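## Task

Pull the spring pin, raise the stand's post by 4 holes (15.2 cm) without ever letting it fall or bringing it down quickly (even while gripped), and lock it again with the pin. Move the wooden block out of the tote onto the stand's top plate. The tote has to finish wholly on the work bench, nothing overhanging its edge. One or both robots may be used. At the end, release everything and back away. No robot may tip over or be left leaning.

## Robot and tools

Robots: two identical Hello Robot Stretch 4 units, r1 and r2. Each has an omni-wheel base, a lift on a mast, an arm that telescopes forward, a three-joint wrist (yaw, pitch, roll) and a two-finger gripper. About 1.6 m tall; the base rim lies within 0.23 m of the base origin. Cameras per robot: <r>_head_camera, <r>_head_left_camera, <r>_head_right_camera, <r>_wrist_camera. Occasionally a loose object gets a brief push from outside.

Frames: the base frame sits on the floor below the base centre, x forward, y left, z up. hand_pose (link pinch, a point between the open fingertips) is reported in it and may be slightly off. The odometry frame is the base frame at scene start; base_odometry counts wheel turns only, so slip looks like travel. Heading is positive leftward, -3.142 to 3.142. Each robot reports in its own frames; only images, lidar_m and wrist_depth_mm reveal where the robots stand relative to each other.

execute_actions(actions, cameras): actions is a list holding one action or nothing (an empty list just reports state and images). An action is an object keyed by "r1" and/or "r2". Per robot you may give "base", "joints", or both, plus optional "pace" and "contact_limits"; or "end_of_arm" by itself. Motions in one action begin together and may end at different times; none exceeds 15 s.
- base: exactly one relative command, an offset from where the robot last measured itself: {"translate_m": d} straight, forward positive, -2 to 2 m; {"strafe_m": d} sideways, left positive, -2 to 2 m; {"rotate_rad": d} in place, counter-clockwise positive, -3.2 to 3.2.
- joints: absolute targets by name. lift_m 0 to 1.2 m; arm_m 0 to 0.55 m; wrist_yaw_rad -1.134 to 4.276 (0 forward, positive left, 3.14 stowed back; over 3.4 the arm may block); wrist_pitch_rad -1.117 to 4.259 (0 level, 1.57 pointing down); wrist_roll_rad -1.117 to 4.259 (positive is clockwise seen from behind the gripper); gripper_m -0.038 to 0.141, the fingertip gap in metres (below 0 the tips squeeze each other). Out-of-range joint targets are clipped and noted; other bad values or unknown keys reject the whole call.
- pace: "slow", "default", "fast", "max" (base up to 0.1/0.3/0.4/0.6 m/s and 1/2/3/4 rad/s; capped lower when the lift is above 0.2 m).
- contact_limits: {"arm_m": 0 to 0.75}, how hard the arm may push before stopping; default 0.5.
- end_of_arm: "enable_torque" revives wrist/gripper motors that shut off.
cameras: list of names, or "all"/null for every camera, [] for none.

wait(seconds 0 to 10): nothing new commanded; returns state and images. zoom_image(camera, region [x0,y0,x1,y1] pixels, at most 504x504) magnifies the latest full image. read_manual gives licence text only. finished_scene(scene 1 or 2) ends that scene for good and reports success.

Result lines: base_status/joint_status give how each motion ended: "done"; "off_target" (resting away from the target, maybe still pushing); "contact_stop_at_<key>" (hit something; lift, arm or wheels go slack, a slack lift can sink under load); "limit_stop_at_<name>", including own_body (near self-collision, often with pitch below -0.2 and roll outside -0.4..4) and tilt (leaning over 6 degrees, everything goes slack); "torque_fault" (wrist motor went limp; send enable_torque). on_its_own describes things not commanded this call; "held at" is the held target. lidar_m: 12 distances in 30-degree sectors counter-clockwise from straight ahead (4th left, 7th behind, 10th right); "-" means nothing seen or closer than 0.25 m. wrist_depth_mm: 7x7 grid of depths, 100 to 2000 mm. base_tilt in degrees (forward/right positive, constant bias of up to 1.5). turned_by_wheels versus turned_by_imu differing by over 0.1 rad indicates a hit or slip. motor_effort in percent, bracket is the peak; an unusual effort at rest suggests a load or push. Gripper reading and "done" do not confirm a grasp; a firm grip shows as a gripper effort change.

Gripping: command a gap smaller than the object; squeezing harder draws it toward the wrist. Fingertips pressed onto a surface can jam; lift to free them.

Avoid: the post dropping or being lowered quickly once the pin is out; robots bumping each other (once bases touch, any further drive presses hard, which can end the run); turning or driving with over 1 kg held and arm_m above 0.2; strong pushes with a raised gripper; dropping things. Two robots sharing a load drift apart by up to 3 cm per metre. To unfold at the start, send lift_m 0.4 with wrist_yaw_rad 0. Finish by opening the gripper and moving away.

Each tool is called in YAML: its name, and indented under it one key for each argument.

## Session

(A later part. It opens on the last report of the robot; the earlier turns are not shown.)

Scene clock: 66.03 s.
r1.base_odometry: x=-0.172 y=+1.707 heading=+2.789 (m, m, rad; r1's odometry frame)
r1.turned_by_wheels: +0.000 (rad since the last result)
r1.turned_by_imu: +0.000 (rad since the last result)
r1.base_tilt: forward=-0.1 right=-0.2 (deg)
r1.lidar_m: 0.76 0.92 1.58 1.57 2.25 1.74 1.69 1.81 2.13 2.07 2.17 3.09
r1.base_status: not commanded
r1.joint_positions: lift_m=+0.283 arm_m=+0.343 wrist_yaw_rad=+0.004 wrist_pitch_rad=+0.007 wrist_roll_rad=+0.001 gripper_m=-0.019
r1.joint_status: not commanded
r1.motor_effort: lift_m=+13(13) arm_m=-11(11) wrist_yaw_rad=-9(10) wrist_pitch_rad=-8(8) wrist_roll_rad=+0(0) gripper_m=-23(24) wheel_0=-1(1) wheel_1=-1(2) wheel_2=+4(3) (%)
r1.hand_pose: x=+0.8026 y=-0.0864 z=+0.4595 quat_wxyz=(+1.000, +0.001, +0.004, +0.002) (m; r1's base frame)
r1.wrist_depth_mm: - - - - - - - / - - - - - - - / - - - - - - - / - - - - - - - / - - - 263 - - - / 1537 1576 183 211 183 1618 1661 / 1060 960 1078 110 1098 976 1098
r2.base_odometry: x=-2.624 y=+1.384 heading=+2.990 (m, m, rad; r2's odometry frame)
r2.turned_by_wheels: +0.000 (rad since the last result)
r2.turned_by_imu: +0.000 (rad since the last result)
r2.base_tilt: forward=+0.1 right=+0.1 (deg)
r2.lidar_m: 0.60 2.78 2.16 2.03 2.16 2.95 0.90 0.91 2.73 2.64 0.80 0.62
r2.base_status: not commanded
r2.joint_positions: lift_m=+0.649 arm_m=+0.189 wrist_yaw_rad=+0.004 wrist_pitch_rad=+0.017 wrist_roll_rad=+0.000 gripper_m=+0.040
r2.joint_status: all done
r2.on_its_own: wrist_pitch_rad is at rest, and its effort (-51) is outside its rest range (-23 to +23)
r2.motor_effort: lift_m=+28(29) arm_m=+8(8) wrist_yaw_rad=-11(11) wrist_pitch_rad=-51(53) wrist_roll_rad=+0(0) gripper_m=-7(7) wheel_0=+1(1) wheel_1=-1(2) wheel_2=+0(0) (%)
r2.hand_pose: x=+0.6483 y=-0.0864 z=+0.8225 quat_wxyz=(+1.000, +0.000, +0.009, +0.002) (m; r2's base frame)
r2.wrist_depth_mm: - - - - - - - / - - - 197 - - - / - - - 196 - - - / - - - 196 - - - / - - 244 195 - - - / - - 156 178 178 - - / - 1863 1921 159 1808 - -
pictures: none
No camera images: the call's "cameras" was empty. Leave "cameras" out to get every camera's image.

Free. Target hole at ≈0.796.

execute_actions:
  actions:
    - {"r2":{"joints":{"lift_m":0.785},"pace":"slow"}}
  cameras: []

execute_actions:
  actions:
    - {"r1":{"joints":{"gripper_m":0.045}}}
  cameras: []

execute_actions:
  actions:
    - {"r1":{"joints":{"arm_m":0.05}},"r2":{"joints":{"lift_m":0.801},"pace":"slow"}}
  cameras: []

execute_actions:
  actions:
    - {"r2":{"joints":{"lift_m":0.783},"pace":"slow"}}
  cameras: []

Scene clock: 68.27 s.
r1.base_odometry: x=-0.172 y=+1.707 heading=+2.789 (m, m, rad; r1's odometry frame)
r1.turned_by_wheels: +0.000 (rad since the last result)
r1.turned_by_imu: +0.000 (rad since the last result)
r1.base_tilt: forward=-0.2 right=-0.2 (deg)
r1.lidar_m: 0.75 0.92 1.55 1.55 2.28 1.75 1.69 1.81 2.10 2.05 2.18 3.09
r1.base_status: not commanded
r1.joint_positions: lift_m=+0.283 arm_m=+0.343 wrist_yaw_rad=+0.004 wrist_pitch_rad=+0.007 wrist_roll_rad=+0.001 gripper_m=-0.019
r1.joint_status: not commanded
r1.motor_effort: lift_m=+13(13) arm_m=-11(11) wrist_yaw_rad=-10(10) wrist_pitch_rad=-8(8) wrist_roll_rad=+0(0) gripper_m=-24(21) wheel_0=-1(1) wheel_1=-1(1) wheel_2=+3(3) (%)
r1.hand_pose: x=+0.8026 y=-0.0864 z=+0.4595 quat_wxyz=(+1.000, +0.001, +0.004, +0.002) (m; r1's base frame)
r1.wrist_depth_mm: - - - - - - - / - - - - - - - / - - - - - - - / - - - - - - - / - - - 263 - - - / 1537 1537 183 210 182 1618 1618 / 1078 946 1078 110 1098 976 1118
r2.base_odometry: x=-2.624 y=+1.384 heading=+2.990 (m, m, rad; r2's odometry frame)
r2.turned_by_wheels: +0.000 (rad since the last result)
r2.turned_by_imu: +0.000 (rad since the last result)
r2.base_tilt: forward=+0.1 right=+0.1 (deg)
r2.lidar_m: 0.58 2.77 2.16 2.02 2.15 2.91 0.90 0.92 2.75 2.62 0.81 0.61
r2.base_status: not commanded
r2.joint_positions: lift_m=+0.784 arm_m=+0.189 wrist_yaw_rad=+0.004 wrist_pitch_rad=+0.018 wrist_roll_rad=+0.000 gripper_m=+0.040
r2.joint_status: all done
r2.on_its_own: wrist_pitch_rad is at rest, and its effort (-52) is outside its rest range (-23 to +23)
r2.motor_effort: lift_m=+28(30) arm_m=+8(8) wrist_yaw_rad=-11(11) wrist_pitch_rad=-52(53) wrist_roll_rad=+1(1) gripper_m=-6(6) wheel_0=+1(1) wheel_1=-2(2) wheel_2=+0(0) (%)
r2.hand_pose: x=+0.6482 y=-0.0864 z=+0.9573 quat_wxyz=(+1.000, +0.000, +0.009, +0.002) (m; r2's base frame)
r2.wrist_depth_mm: - - - - - - - / - - - 198 - - - / - - - 197 - - - / - - - 196 - - - / - - 245 195 - - - / - - 156 178 178 - - / - - - 159 - - -
pictures: none
No camera images: the call's "cameras" was empty. Leave "cameras" out to get every camera's image.

Scene clock: 69.67 s.
r1.base_odometry: x=-0.172 y=+1.707 heading=+2.789 (m, m, rad; r1's odometry frame)
r1.turned_by_wheels: +0.000 (rad since the last result)
r1.turned_by_imu: -0.001 (rad since the last result)
r1.base_tilt: forward=-0.2 right=-0.3 (deg)
r1.lidar_m: 0.76 0.92 1.56 1.58 2.26 1.74 1.68 1.81 2.10 2.06 2.19 3.09
r1.base_status: not commanded
r1.joint_positions: lift_m=+0.283 arm_m=+0.342 wrist_yaw_rad=-0.001 wrist_pitch_rad=+0.007 wrist_roll_rad=+0.001 gripper_m=+0.045
r1.joint_status: all done
r1.motor_effort: lift_m=+13(13) arm_m=-4(11) wrist_yaw_rad=+2(9) wrist_pitch_rad=-6(8) wrist_roll_rad=+1(1) gripper_m=-6(25) wheel_0=-1(1) wheel_1=-1(1) wheel_2=+0(4) (%)
r1.hand_pose: x=+0.8010 y=-0.0876 z=+0.4597 quat_wxyz=(+1.000, +0.001, +0.003, +0.000) (m; r1's base frame)
r1.wrist_depth_mm: - - - - - - - / - - - - - - - / - - - 272 - - - / - - - 273 - - - / - - - 264 - - - / 1537 1499 196 266 192 1618 1576 / 1060 1008 1060 110 1098 1025 1098
r2.base_odometry: x=-2.624 y=+1.384 heading=+2.990 (m, m, rad; r2's odometry frame)
r2.turned_by_wheels: +0.000 (rad since the last result)
r2.turned_by_imu: +0.000 (rad since the last result)
r2.base_tilt: forward=+0.1 right=+0.0 (deg)
r2.lidar_m: 0.60 2.78 2.14 2.02 2.15 2.89 0.89 0.94 2.77 2.62 0.81 0.68
r2.base_status: not commanded
r2.joint_positions: lift_m=+0.784 arm_m=+0.189 wrist_yaw_rad=+0.003 wrist_pitch_rad=+0.018 wrist_roll_rad=+0.000 gripper_m=+0.040
r2.joint_status: not commanded
r2.on_its_own: wrist_pitch_rad is at rest, and its effort (-51) is outside its rest range (-23 to +23)
r2.motor_effort: lift_m=+29(29) arm_m=+8(8) wrist_yaw_rad=-10(11) wrist_pitch_rad=-51(51) wrist_roll_rad=+0(1) gripper_m=-11(7) wheel_0=+1(1) wheel_1=-2(2) wheel_2=+0(0) (%)
r2.hand_pose: x=+0.6482 y=-0.0865 z=+0.9574 quat_wxyz=(+1.000, +0.000, +0.009, +0.002) (m; r2's base frame)
r2.wrist_depth_mm: - - - - - - - / - - - 197 - - - / - - - 197 - - - / - - - 196 - - - / - - 244 196 - - - / - - 155 178 178 - - / - - - 189 - - -
pictures: none
No camera images: the call's "cameras" was empty. Leave "cameras" out to get every camera's image.

Scene clock: 71.67 s.
r1.base_odometry: x=-0.172 y=+1.707 heading=+2.789 (m, m, rad; r1's odometry frame)
r1.turned_by_wheels: +0.000 (rad since the last result)
r1.turned_by_imu: +0.000 (rad since the last result)
r1.base_tilt: forward=-0.2 right=-0.2 (deg)
r1.lidar_m: 0.76 0.92 1.54 1.57 2.24 1.74 1.68 1.81 2.10 2.06 2.18 3.09
r1.base_status: not commanded
r1.joint_positions: lift_m=+0.283 arm_m=+0.051 wrist_yaw_rad=+0.000 wrist_pitch_rad=+0.007 wrist_roll_rad=+0.001 gripper_m=+0.045
r1.joint_status: all done
r1.motor_effort: lift_m=+13(13) arm_m=-6(8) wrist_yaw_rad=+1(2) wrist_pitch_rad=-8(8) wrist_roll_rad=+0(0) gripper_m=-4(2) wheel_0=-1(1) wheel_1=-1(1) wheel_2=+0(0) (%)
r1.hand_pose: x=+0.5105 y=-0.0874 z=+0.4595 quat_wxyz=(+1.000, +0.001, +0.004, +0.000) (m; r1's base frame)
r1.wrist_depth_mm: - - - - - - - / - - - - - - - / - - - - - - - / - - - - - - - / - - - - - - - / 904 1499 195 554 193 1618 1618 / 676 798 1098 110 1098 1042 1098
r2.base_odometry: x=-2.624 y=+1.384 heading=+2.990 (m, m, rad; r2's odometry frame)
r2.turned_by_wheels: +0.000 (rad since the last result)
r2.turned_by_imu: +0.000 (rad since the last result)
r2.base_tilt: forward=+0.0 right=+0.0 (deg)
r2.lidar_m: 0.59 2.78 2.15 2.03 2.17 2.90 0.89 0.92 2.78 2.64 0.91 0.74
r2.base_status: not commanded
r2.joint_positions: lift_m=+0.800 arm_m=+0.189 wrist_yaw_rad=+0.003 wrist_pitch_rad=+0.026 wrist_roll_rad=+0.000 gripper_m=+0.040
r2.joint_status: all done
r2.on_its_own: wrist_pitch_rad is at rest, and its effort (-74) is outside its rest range (-23 to +23)
r2.motor_effort: lift_m=+31(31) arm_m=+8(7) wrist_yaw_rad=-10(10) wrist_pitch_rad=-74(80) wrist_roll_rad=+1(1) gripper_m=-6(8) wheel_0=+1(1) wheel_1=-2(2) wheel_2=+0(0) (%)
r2.hand_pose: x=+0.6482 y=-0.0865 z=+0.9708 quat_wxyz=(+1.000, +0.000, +0.013, +0.002) (m; r2's base frame)
r2.wrist_depth_mm: - - - - - - - / - - - 196 - - - / - - - 196 - - - / - - - 195 - - - / - - 249 195 - - - / - - 163 164 167 - - / - - - 188 - - -
pictures: none
No camera images: the call's "cameras" was empty. Leave "cameras" out to get every camera's image.

Scene clock: 72.57 s.
r1.base_odometry: x=-0.172 y=+1.707 heading=+2.789 (m, m, rad; r1's odometry frame)
r1.turned_by_wheels: +0.000 (rad since the last result)
r1.turned_by_imu: +0.000 (rad since the last result)
r1.base_tilt: forward=-0.2 right=-0.3 (deg)
r1.lidar_m: 0.75 0.92 1.56 1.57 2.21 1.74 1.69 1.84 2.11 2.08 2.19 3.08
r1.base_status: not commanded
r1.joint_positions: lift_m=+0.283 arm_m=+0.051 wrist_yaw_rad=+0.000 wrist_pitch_rad=+0.007 wrist_roll_rad=+0.001 gripper_m=+0.045
r1.joint_status: not commanded
r1.motor_effort: lift_m=+13(13) arm_m=-6(6) wrist_yaw_rad=+1(1) wrist_pitch_rad=-7(8) wrist_roll_rad=+1(1) gripper_m=-5(3) wheel_0=-1(1) wheel_1=-1(1) wheel_2=+0(1) (%)
r1.hand_pose: x=+0.5105 y=-0.0874 z=+0.4595 quat_wxyz=(+1.000, +0.001, +0.004, +0.000) (m; r1's base frame)
r1.wrist_depth_mm: - - - - - - - / - - - - - - - / - - - - - - - / - - - - - - - / - - - - - - - / 904 1576 196 554 193 1618 1618 / 661 788 1098 110 1098 1025 1118
r2.base_odometry: x=-2.624 y=+1.384 heading=+2.990 (m, m, rad; r2's odometry frame)
r2.turned_by_wheels: +0.000 (rad since the last result)
r2.turned_by_imu: +0.000 (rad since the last result)
r2.base_tilt: forward=+0.0 right=+0.0 (deg)
r2.lidar_m: 0.58 2.78 2.14 2.03 2.14 2.90 0.89 0.92 2.75 2.62 0.89 0.76
r2.base_status: not commanded
r2.joint_positions: lift_m=+0.783 arm_m=+0.189 wrist_yaw_rad=+0.003 wrist_pitch_rad=+0.008 wrist_roll_rad=+0.000 gripper_m=+0.040
r2.joint_status: all done
r2.on_its_own: wrist_pitch_rad is at rest, and its effort (-24) is outside its rest range (-23 to +23)
r2.motor_effort: lift_m=+16(30) arm_m=+8(8) wrist_yaw_rad=-9(10) wrist_pitch_rad=-24(74) wrist_roll_rad=+1(1) gripper_m=-4(5) wheel_0=+1(1) wheel_1=-2(2) wheel_2=+0(0) (%)
r2.hand_pose: x=+0.6482 y=-0.0867 z=+0.9591 quat_wxyz=(+1.000, +0.000, +0.004, +0.001) (m; r2's base frame)
r2.wrist_depth_mm: - - - - - - - / - - - 199 - - - / - - - 198 - - - / - - - 197 - - - / - - 238 196 - - - / - - 167 170 171 - - / - - - 163 - - -
pictures: none
No camera images: the call's "cameras" was empty. Leave "cameras" out to get every camera's image.

execute_actions:
  actions:
    - {"r2":{"joints":{"lift_m":0.76,"gripper_m":0.06},"pace":"slow"}}
  cameras: ["r2_wrist_camera"]

Scene clock: 73.83 s.
r1.base_odometry: x=-0.172 y=+1.707 heading=+2.789 (m, m, rad; r1's odometry frame)
r1.turned_by_wheels: +0.000 (rad since the last result)
r1.turned_by_imu: +0.000 (rad since the last result)
r1.base_tilt: forward=-0.2 right=-0.3 (deg)
r1.lidar_m: 0.78 0.91 1.53 1.58 2.27 1.73 1.68 1.82 2.13 2.07 2.19 3.07
r1.base_status: not commanded
r1.joint_positions: lift_m=+0.283 arm_m=+0.051 wrist_yaw_rad=+0.000 wrist_pitch_rad=+0.007 wrist_roll_rad=+0.001 gripper_m=+0.045
r1.joint_status: not commanded
r1.motor_effort: lift_m=+13(13) arm_m=-6(6) wrist_yaw_rad=+1(1) wrist_pitch_rad=-8(8) wrist_roll_rad=+0(1) gripper_m=-4(4) wheel_0=-1(1) wheel_1=-1(1) wheel_2=+0(0) (%)
r1.hand_pose: x=+0.5105 y=-0.0874 z=+0.4595 quat_wxyz=(+1.000, +0.001, +0.004, +0.000) (m; r1's base frame)
r1.wrist_depth_mm: - - - - - - - / - - - - - - - / - - - - - - - / - - - - - - - / - - - - - - - / 904 1499 196 559 193 1618 1618 / 668 798 1078 110 1078 1025 1118
r2.base_odometry: x=-2.624 y=+1.384 heading=+2.990 (m, m, rad; r2's odometry frame)
r2.turned_by_wheels: +0.000 (rad since the last result)
r2.turned_by_imu: +0.000 (rad since the last result)
r2.base_tilt: forward=+0.0 right=+0.0 (deg)
r2.lidar_m: 0.55 2.74 2.16 2.01 2.11 2.93 0.90 0.93 2.76 2.62 0.88 0.76
r2.base_status: not commanded
r2.joint_positions: lift_m=+0.760 arm_m=+0.189 wrist_yaw_rad=-0.002 wrist_pitch_rad=+0.007 wrist_roll_rad=+0.000 gripper_m=+0.060
r2.joint_status: all done
r2.motor_effort: lift_m=+16(17) arm_m=+8(8) wrist_yaw_rad=+5(8) wrist_pitch_rad=-21(25) wrist_roll_rad=+0(1) gripper_m=-3(5) wheel_0=+1(1) wheel_1=-2(2) wheel_2=+0(0) (%)
r2.hand_pose: x=+0.6478 y=-0.0880 z=+0.9364 quat_wxyz=(+1.000, +0.000, +0.004, -0.001) (m; r2's base frame)
r2.wrist_depth_mm: - - - - - - - / - - - 200 - - - / - - - 198 - - - / - - - 198 - - - / - - 241 196 - - - / - - 169 171 171 - - / - - - 151 - - -
pictures: r2_wrist_camera
Images, in order (width x height): r2_wrist_camera 616x392.

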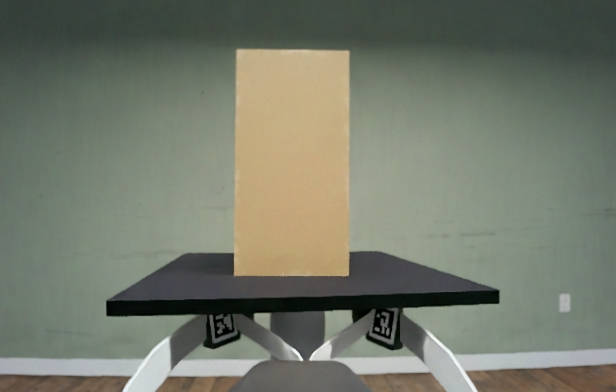

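execute_actions:
  actions:
    - {"r2":{"joints":{"lift_m":0.804},"pace":"slow"}}
  cameras: []

Scene clock: 75.23 s.
r1.base_odometry: x=-0.172 y=+1.707 heading=+2.789 (m, m, rad; r1's odometry frame)
r1.turned_by_wheels: +0.000 (rad since the last result)
r1.turned_by_imu: +0.000 (rad since the last result)
r1.base_tilt: forward=-0.2 right=-0.3 (deg)
r1.lidar_m: 0.74 0.90 1.56 1.58 2.21 1.74 1.68 1.81 2.12 2.05 2.21 3.08
r1.base_status: not commanded
r1.joint_positions: lift_m=+0.283 arm_m=+0.051 wrist_yaw_rad=+0.000 wrist_pitch_rad=+0.007 wrist_roll_rad=+0.001 gripper_m=+0.045
r1.joint_status: not commanded
r1.motor_effort: lift_m=+13(13) arm_m=-6(6) wrist_yaw_rad=+1(1) wrist_pitch_rad=-8(8) wrist_roll_rad=+1(0) gripper_m=-6(5) wheel_0=-1(1) wheel_1=-1(1) wheel_2=-1(1) (%)
r1.hand_pose: x=+0.5105 y=-0.0874 z=+0.4595 quat_wxyz=(+1.000, +0.001, +0.004, +0.000) (m; r1's base frame)
r1.wrist_depth_mm: - - - - - - - / - - - - - - - / - - - - - - - / - - - - - - - / - - - - - - - / 917 1537 196 554 193 1661 1618 / 676 798 1078 110 1078 1025 1098
r2.base_odometry: x=-2.624 y=+1.384 heading=+2.990 (m, m, rad; r2's odometry frame)
r2.turned_by_wheels: +0.000 (rad since the last result)
r2.turned_by_imu: +0.000 (rad since the last result)
r2.base_tilt: forward=+0.1 right=-0.1 (deg)
r2.lidar_m: 0.60 2.78 2.14 2.02 2.11 2.90 0.88 0.93 2.77 2.65 0.89 0.74
r2.base_status: not commanded
r2.joint_positions: lift_m=+0.803 arm_m=+0.189 wrist_yaw_rad=-0.002 wrist_pitch_rad=+0.025 wrist_roll_rad=+0.000 gripper_m=+0.060
r2.joint_status: all done
r2.on_its_own: wrist_pitch_rad is at rest, and its effort (-74) is outside its rest range (-23 to +23)
r2.motor_effort: lift_m=+31(32) arm_m=+8(8) wrist_yaw_rad=+6(6) wrist_pitch_rad=-74(81) wrist_roll_rad=+0(0) gripper_m=-4(0) wheel_0=+1(1) wheel_1=-2(2) wheel_2=+0(0) (%)
r2.hand_pose: x=+0.6477 y=-0.0880 z=+0.9740 quat_wxyz=(+1.000, +0.000, +0.013, -0.001) (m; r2's base frame)
r2.wrist_depth_mm: - - - - - - - / - - - 197 - - - / - - - 196 - - - / - - - 196 - - - / - - 252 196 - - - / - 185 164 166 175 - - / - - - 155 - - -
pictures: none
No camera images: the call's "cameras" was empty. Leave "cameras" out to get every camera's image.

execute_actions:
  actions:
    - {"r2":{"joints":{"lift_m":0.808},"pace":"slow"}}
  cameras: []

execute_actions:
  actions:
    - {"r2":{"joints":{"lift_m":0.778},"pace":"slow"}}
  cameras: []

Scene clock: 75.97 s.
r1.base_odometry: x=-0.172 y=+1.707 heading=+2.789 (m, m, rad; r1's odometry frame)
r1.turned_by_wheels: +0.000 (rad since the last result)
r1.turned_by_imu: +0.000 (rad since the last result)
r1.base_tilt: forward=-0.2 right=-0.3 (deg)
r1.lidar_m: 0.77 0.92 1.55 1.58 2.27 1.72 1.69 1.81 2.12 2.06 2.19 3.08
r1.base_status: not commanded
r1.joint_positions: lift_m=+0.283 arm_m=+0.051 wrist_yaw_rad=+0.000 wrist_pitch_rad=+0.007 wrist_roll_rad=+0.001 gripper_m=+0.045
r1.joint_status: not commanded
r1.motor_effort: lift_m=+13(13) arm_m=-6(6) wrist_yaw_rad=+1(1) wrist_pitch_rad=-8(8) wrist_roll_rad=+1(1) gripper_m=-6(3) wheel_0=-1(1) wheel_1=-1(1) wheel_2=+0(1) (%)
r1.hand_pose: x=+0.5105 y=-0.0874 z=+0.4595 quat_wxyz=(+1.000, +0.001, +0.004, +0.000) (m; r1's base frame)
r1.wrist_depth_mm: - - - - - - - / - - - - - - - / - - - - - - - / - - - - - - - / - - - - - - - / 917 1537 196 554 193 1618 1576 / 668 809 1060 110 1098 1042 1098
r2.base_odometry: x=-2.624 y=+1.384 heading=+2.990 (m, m, rad; r2's odometry frame)
r2.turned_by_wheels: +0.000 (rad since the last result)
r2.turned_by_imu: +0.000 (rad since the last result)
r2.base_tilt: forward=+0.0 right=+0.0 (deg)
r2.lidar_m: 0.58 2.78 2.15 2.00 2.14 2.91 0.89 0.92 2.75 2.64 0.90 0.76
r2.base_status: not commanded
r2.joint_positions: lift_m=+0.807 arm_m=+0.189 wrist_yaw_rad=-0.002 wrist_pitch_rad=+0.027 wrist_roll_rad=+0.000 gripper_m=+0.060
r2.joint_status: all done
r2.on_its_own: wrist_pitch_rad is at rest, and its effort (-78) is outside its rest range (-23 to +23)
r2.motor_effort: lift_m=+31(32) arm_m=+8(8) wrist_yaw_rad=+6(6) wrist_pitch_rad=-78(79) wrist_roll_rad=+1(1) gripper_m=+0(3) wheel_0=+1(1) wheel_1=-2(2) wheel_2=+0(0) (%)
r2.hand_pose: x=+0.6477 y=-0.0880 z=+0.9775 quat_wxyz=(+1.000, +0.000, +0.013, -0.001) (m; r2's base frame)
r2.wrist_depth_mm: - - - - - - - / - - - 196 - - - / - - - 196 - - - / - - - 196 - - - / - - 253 196 - - - / - 186 167 167 167 - - / - - - 155 - - -
pictures: none
No camera images: the call's "cameras" was empty. Leave "cameras" out to get every camera's image.

Scene clock: 77.03 s.
r1.base_odometry: x=-0.172 y=+1.707 heading=+2.789 (m, m, rad; r1's odometry frame)
r1.turned_by_wheels: +0.000 (rad since the last result)
r1.turned_by_imu: +0.000 (rad since the last result)
r1.base_tilt: forward=-0.2 right=-0.2 (deg)
r1.lidar_m: 0.77 0.92 1.55 1.58 2.27 1.73 1.70 1.81 2.12 2.07 2.21 3.09
r1.base_status: not commanded
r1.joint_positions: lift_m=+0.283 arm_m=+0.051 wrist_yaw_rad=+0.000 wrist_pitch_rad=+0.007 wrist_roll_rad=+0.001 gripper_m=+0.045
r1.joint_status: not commanded
r1.motor_effort: lift_m=+13(13) arm_m=-6(6) wrist_yaw_rad=+1(1) wrist_pitch_rad=-8(8) wrist_roll_rad=+0(1) gripper_m=-5(3) wheel_0=-1(1) wheel_1=-1(1) wheel_2=+0(1) (%)
r1.hand_pose: x=+0.5105 y=-0.0874 z=+0.4595 quat_wxyz=(+1.000, +0.001, +0.004, +0.000) (m; r1's base frame)
r1.wrist_depth_mm: - - - - - - - / - - - - - - - / - - - - - - - / - - - - - - - / - - - - - - - / 917 1537 195 554 193 1618 1661 / 661 809 1078 110 1078 1042 1098
r2.base_odometry: x=-2.624 y=+1.384 heading=+2.990 (m, m, rad; r2's odometry frame)
r2.turned_by_wheels: +0.000 (rad since the last result)
r2.turned_by_imu: +0.000 (rad since the last result)
r2.base_tilt: forward=+0.1 right=+0.0 (deg)
r2.lidar_m: 0.58 2.78 2.14 2.03 2.16 2.89 0.89 0.92 2.75 2.65 0.90 0.76
r2.base_status: not commanded
r2.joint_positions: lift_m=+0.778 arm_m=+0.189 wrist_yaw_rad=+0.000 wrist_pitch_rad=+0.003 wrist_roll_rad=+0.000 gripper_m=+0.060
r2.joint_status: all done
r2.motor_effort: lift_m=+14(30) arm_m=+8(8) wrist_yaw_rad=+0(6) wrist_pitch_rad=-9(78) wrist_roll_rad=+1(0) gripper_m=-2(4) wheel_0=+0(1) wheel_1=-2(2) wheel_2=+0(0) (%)
r2.hand_pose: x=+0.6480 y=-0.0875 z=+0.9558 quat_wxyz=(+1.000, +0.000, +0.001, +0.000) (m; r2's base frame)
r2.wrist_depth_mm: - - - - - - - / - - - 200 - - - / - - - 199 - - - / - - - 198 - - - / - - 196 196 240 - - / - - 193 213 194 - - / - - - 148 - - -
pictures: none
No camera images: the call's "cameras" was empty. Leave "cameras" out to get every camera's image.

Locked.

execute_actions:
  actions:
    - {"r2":{"base":{"translate_m":-0.15},"joints":{"arm_m":0.01}}}
  cameras: []

finished_scene:
  scene: 1

Scene clock: 79.03 s.
r1.base_odometry: x=-0.172 y=+1.707 heading=+2.789 (m, m, rad; r1's odometry frame)
r1.turned_by_wheels: +0.000 (rad since the last result)
r1.turned_by_imu: +0.000 (rad since the last result)
r1.base_tilt: forward=-0.2 right=-0.2 (deg)
r1.lidar_m: 0.76 0.82 1.54 1.55 2.28 1.72 1.68 1.82 2.13 2.04 2.21 3.11
r1.base_status: not commanded
r1.joint_positions: lift_m=+0.283 arm_m=+0.051 wrist_yaw_rad=+0.000 wrist_pitch_rad=+0.007 wrist_roll_rad=+0.001 gripper_m=+0.045
r1.joint_status: not commanded
r1.motor_effort: lift_m=+13(13) arm_m=-6(6) wrist_yaw_rad=+1(1) wrist_pitch_rad=-8(8) wrist_roll_rad=+1(1) gripper_m=-5(4) wheel_0=-1(1) wheel_1=-1(1) wheel_2=-1(1) (%)
r1.hand_pose: x=+0.5105 y=-0.0874 z=+0.4595 quat_wxyz=(+1.000, +0.001, +0.004, +0.000) (m; r1's base frame)
r1.wrist_depth_mm: - - - - - - - / - - - - - - - / - - - - - - - / - - - - - - - / - - - - - - - / 1499 1499 196 559 193 1618 1618 / 820 1025 1098 110 1098 1042 1098
r2.base_odometry: x=-2.476 y=+1.361 heading=+2.990 (m, m, rad; r2's odometry frame)
r2.turned_by_wheels: +0.000 (rad since the last result)
r2.turned_by_imu: +0.000 (rad since the last result)
r2.base_tilt: forward=+0.1 right=+0.1 (deg)
r2.lidar_m: 0.68 2.91 2.15 2.00 2.13 2.92 0.74 0.79 2.78 2.61 1.01 0.86
r2.base_status: done
r2.joint_positions: lift_m=+0.778 arm_m=+0.011 wrist_yaw_rad=+0.000 wrist_pitch_rad=+0.003 wrist_roll_rad=+0.000 gripper_m=+0.060
r2.joint_status: all done
r2.motor_effort: lift_m=+15(15) arm_m=-8(11) wrist_yaw_rad=+0(1) wrist_pitch_rad=-9(9) wrist_roll_rad=+0(0) gripper_m=-4(4) wheel_0=-3(7) wheel_1=-3(7) wheel_2=+1(12) (%)
r2.hand_pose: x=+0.4708 y=-0.0875 z=+0.9559 quat_wxyz=(+1.000, +0.000, +0.001, +0.000) (m; r2's base frame)
r2.wrist_depth_mm: - - - - - - - / - - - - - - - / - - - - - - - / - - - - - - - / - - - - - - - / - - 213 - 215 - - / - - - 148 - - -
pictures: none
No camera images: the call's "cameras" was empty. Leave "cameras" out to get every camera's image.

The scene is finished: the task was done.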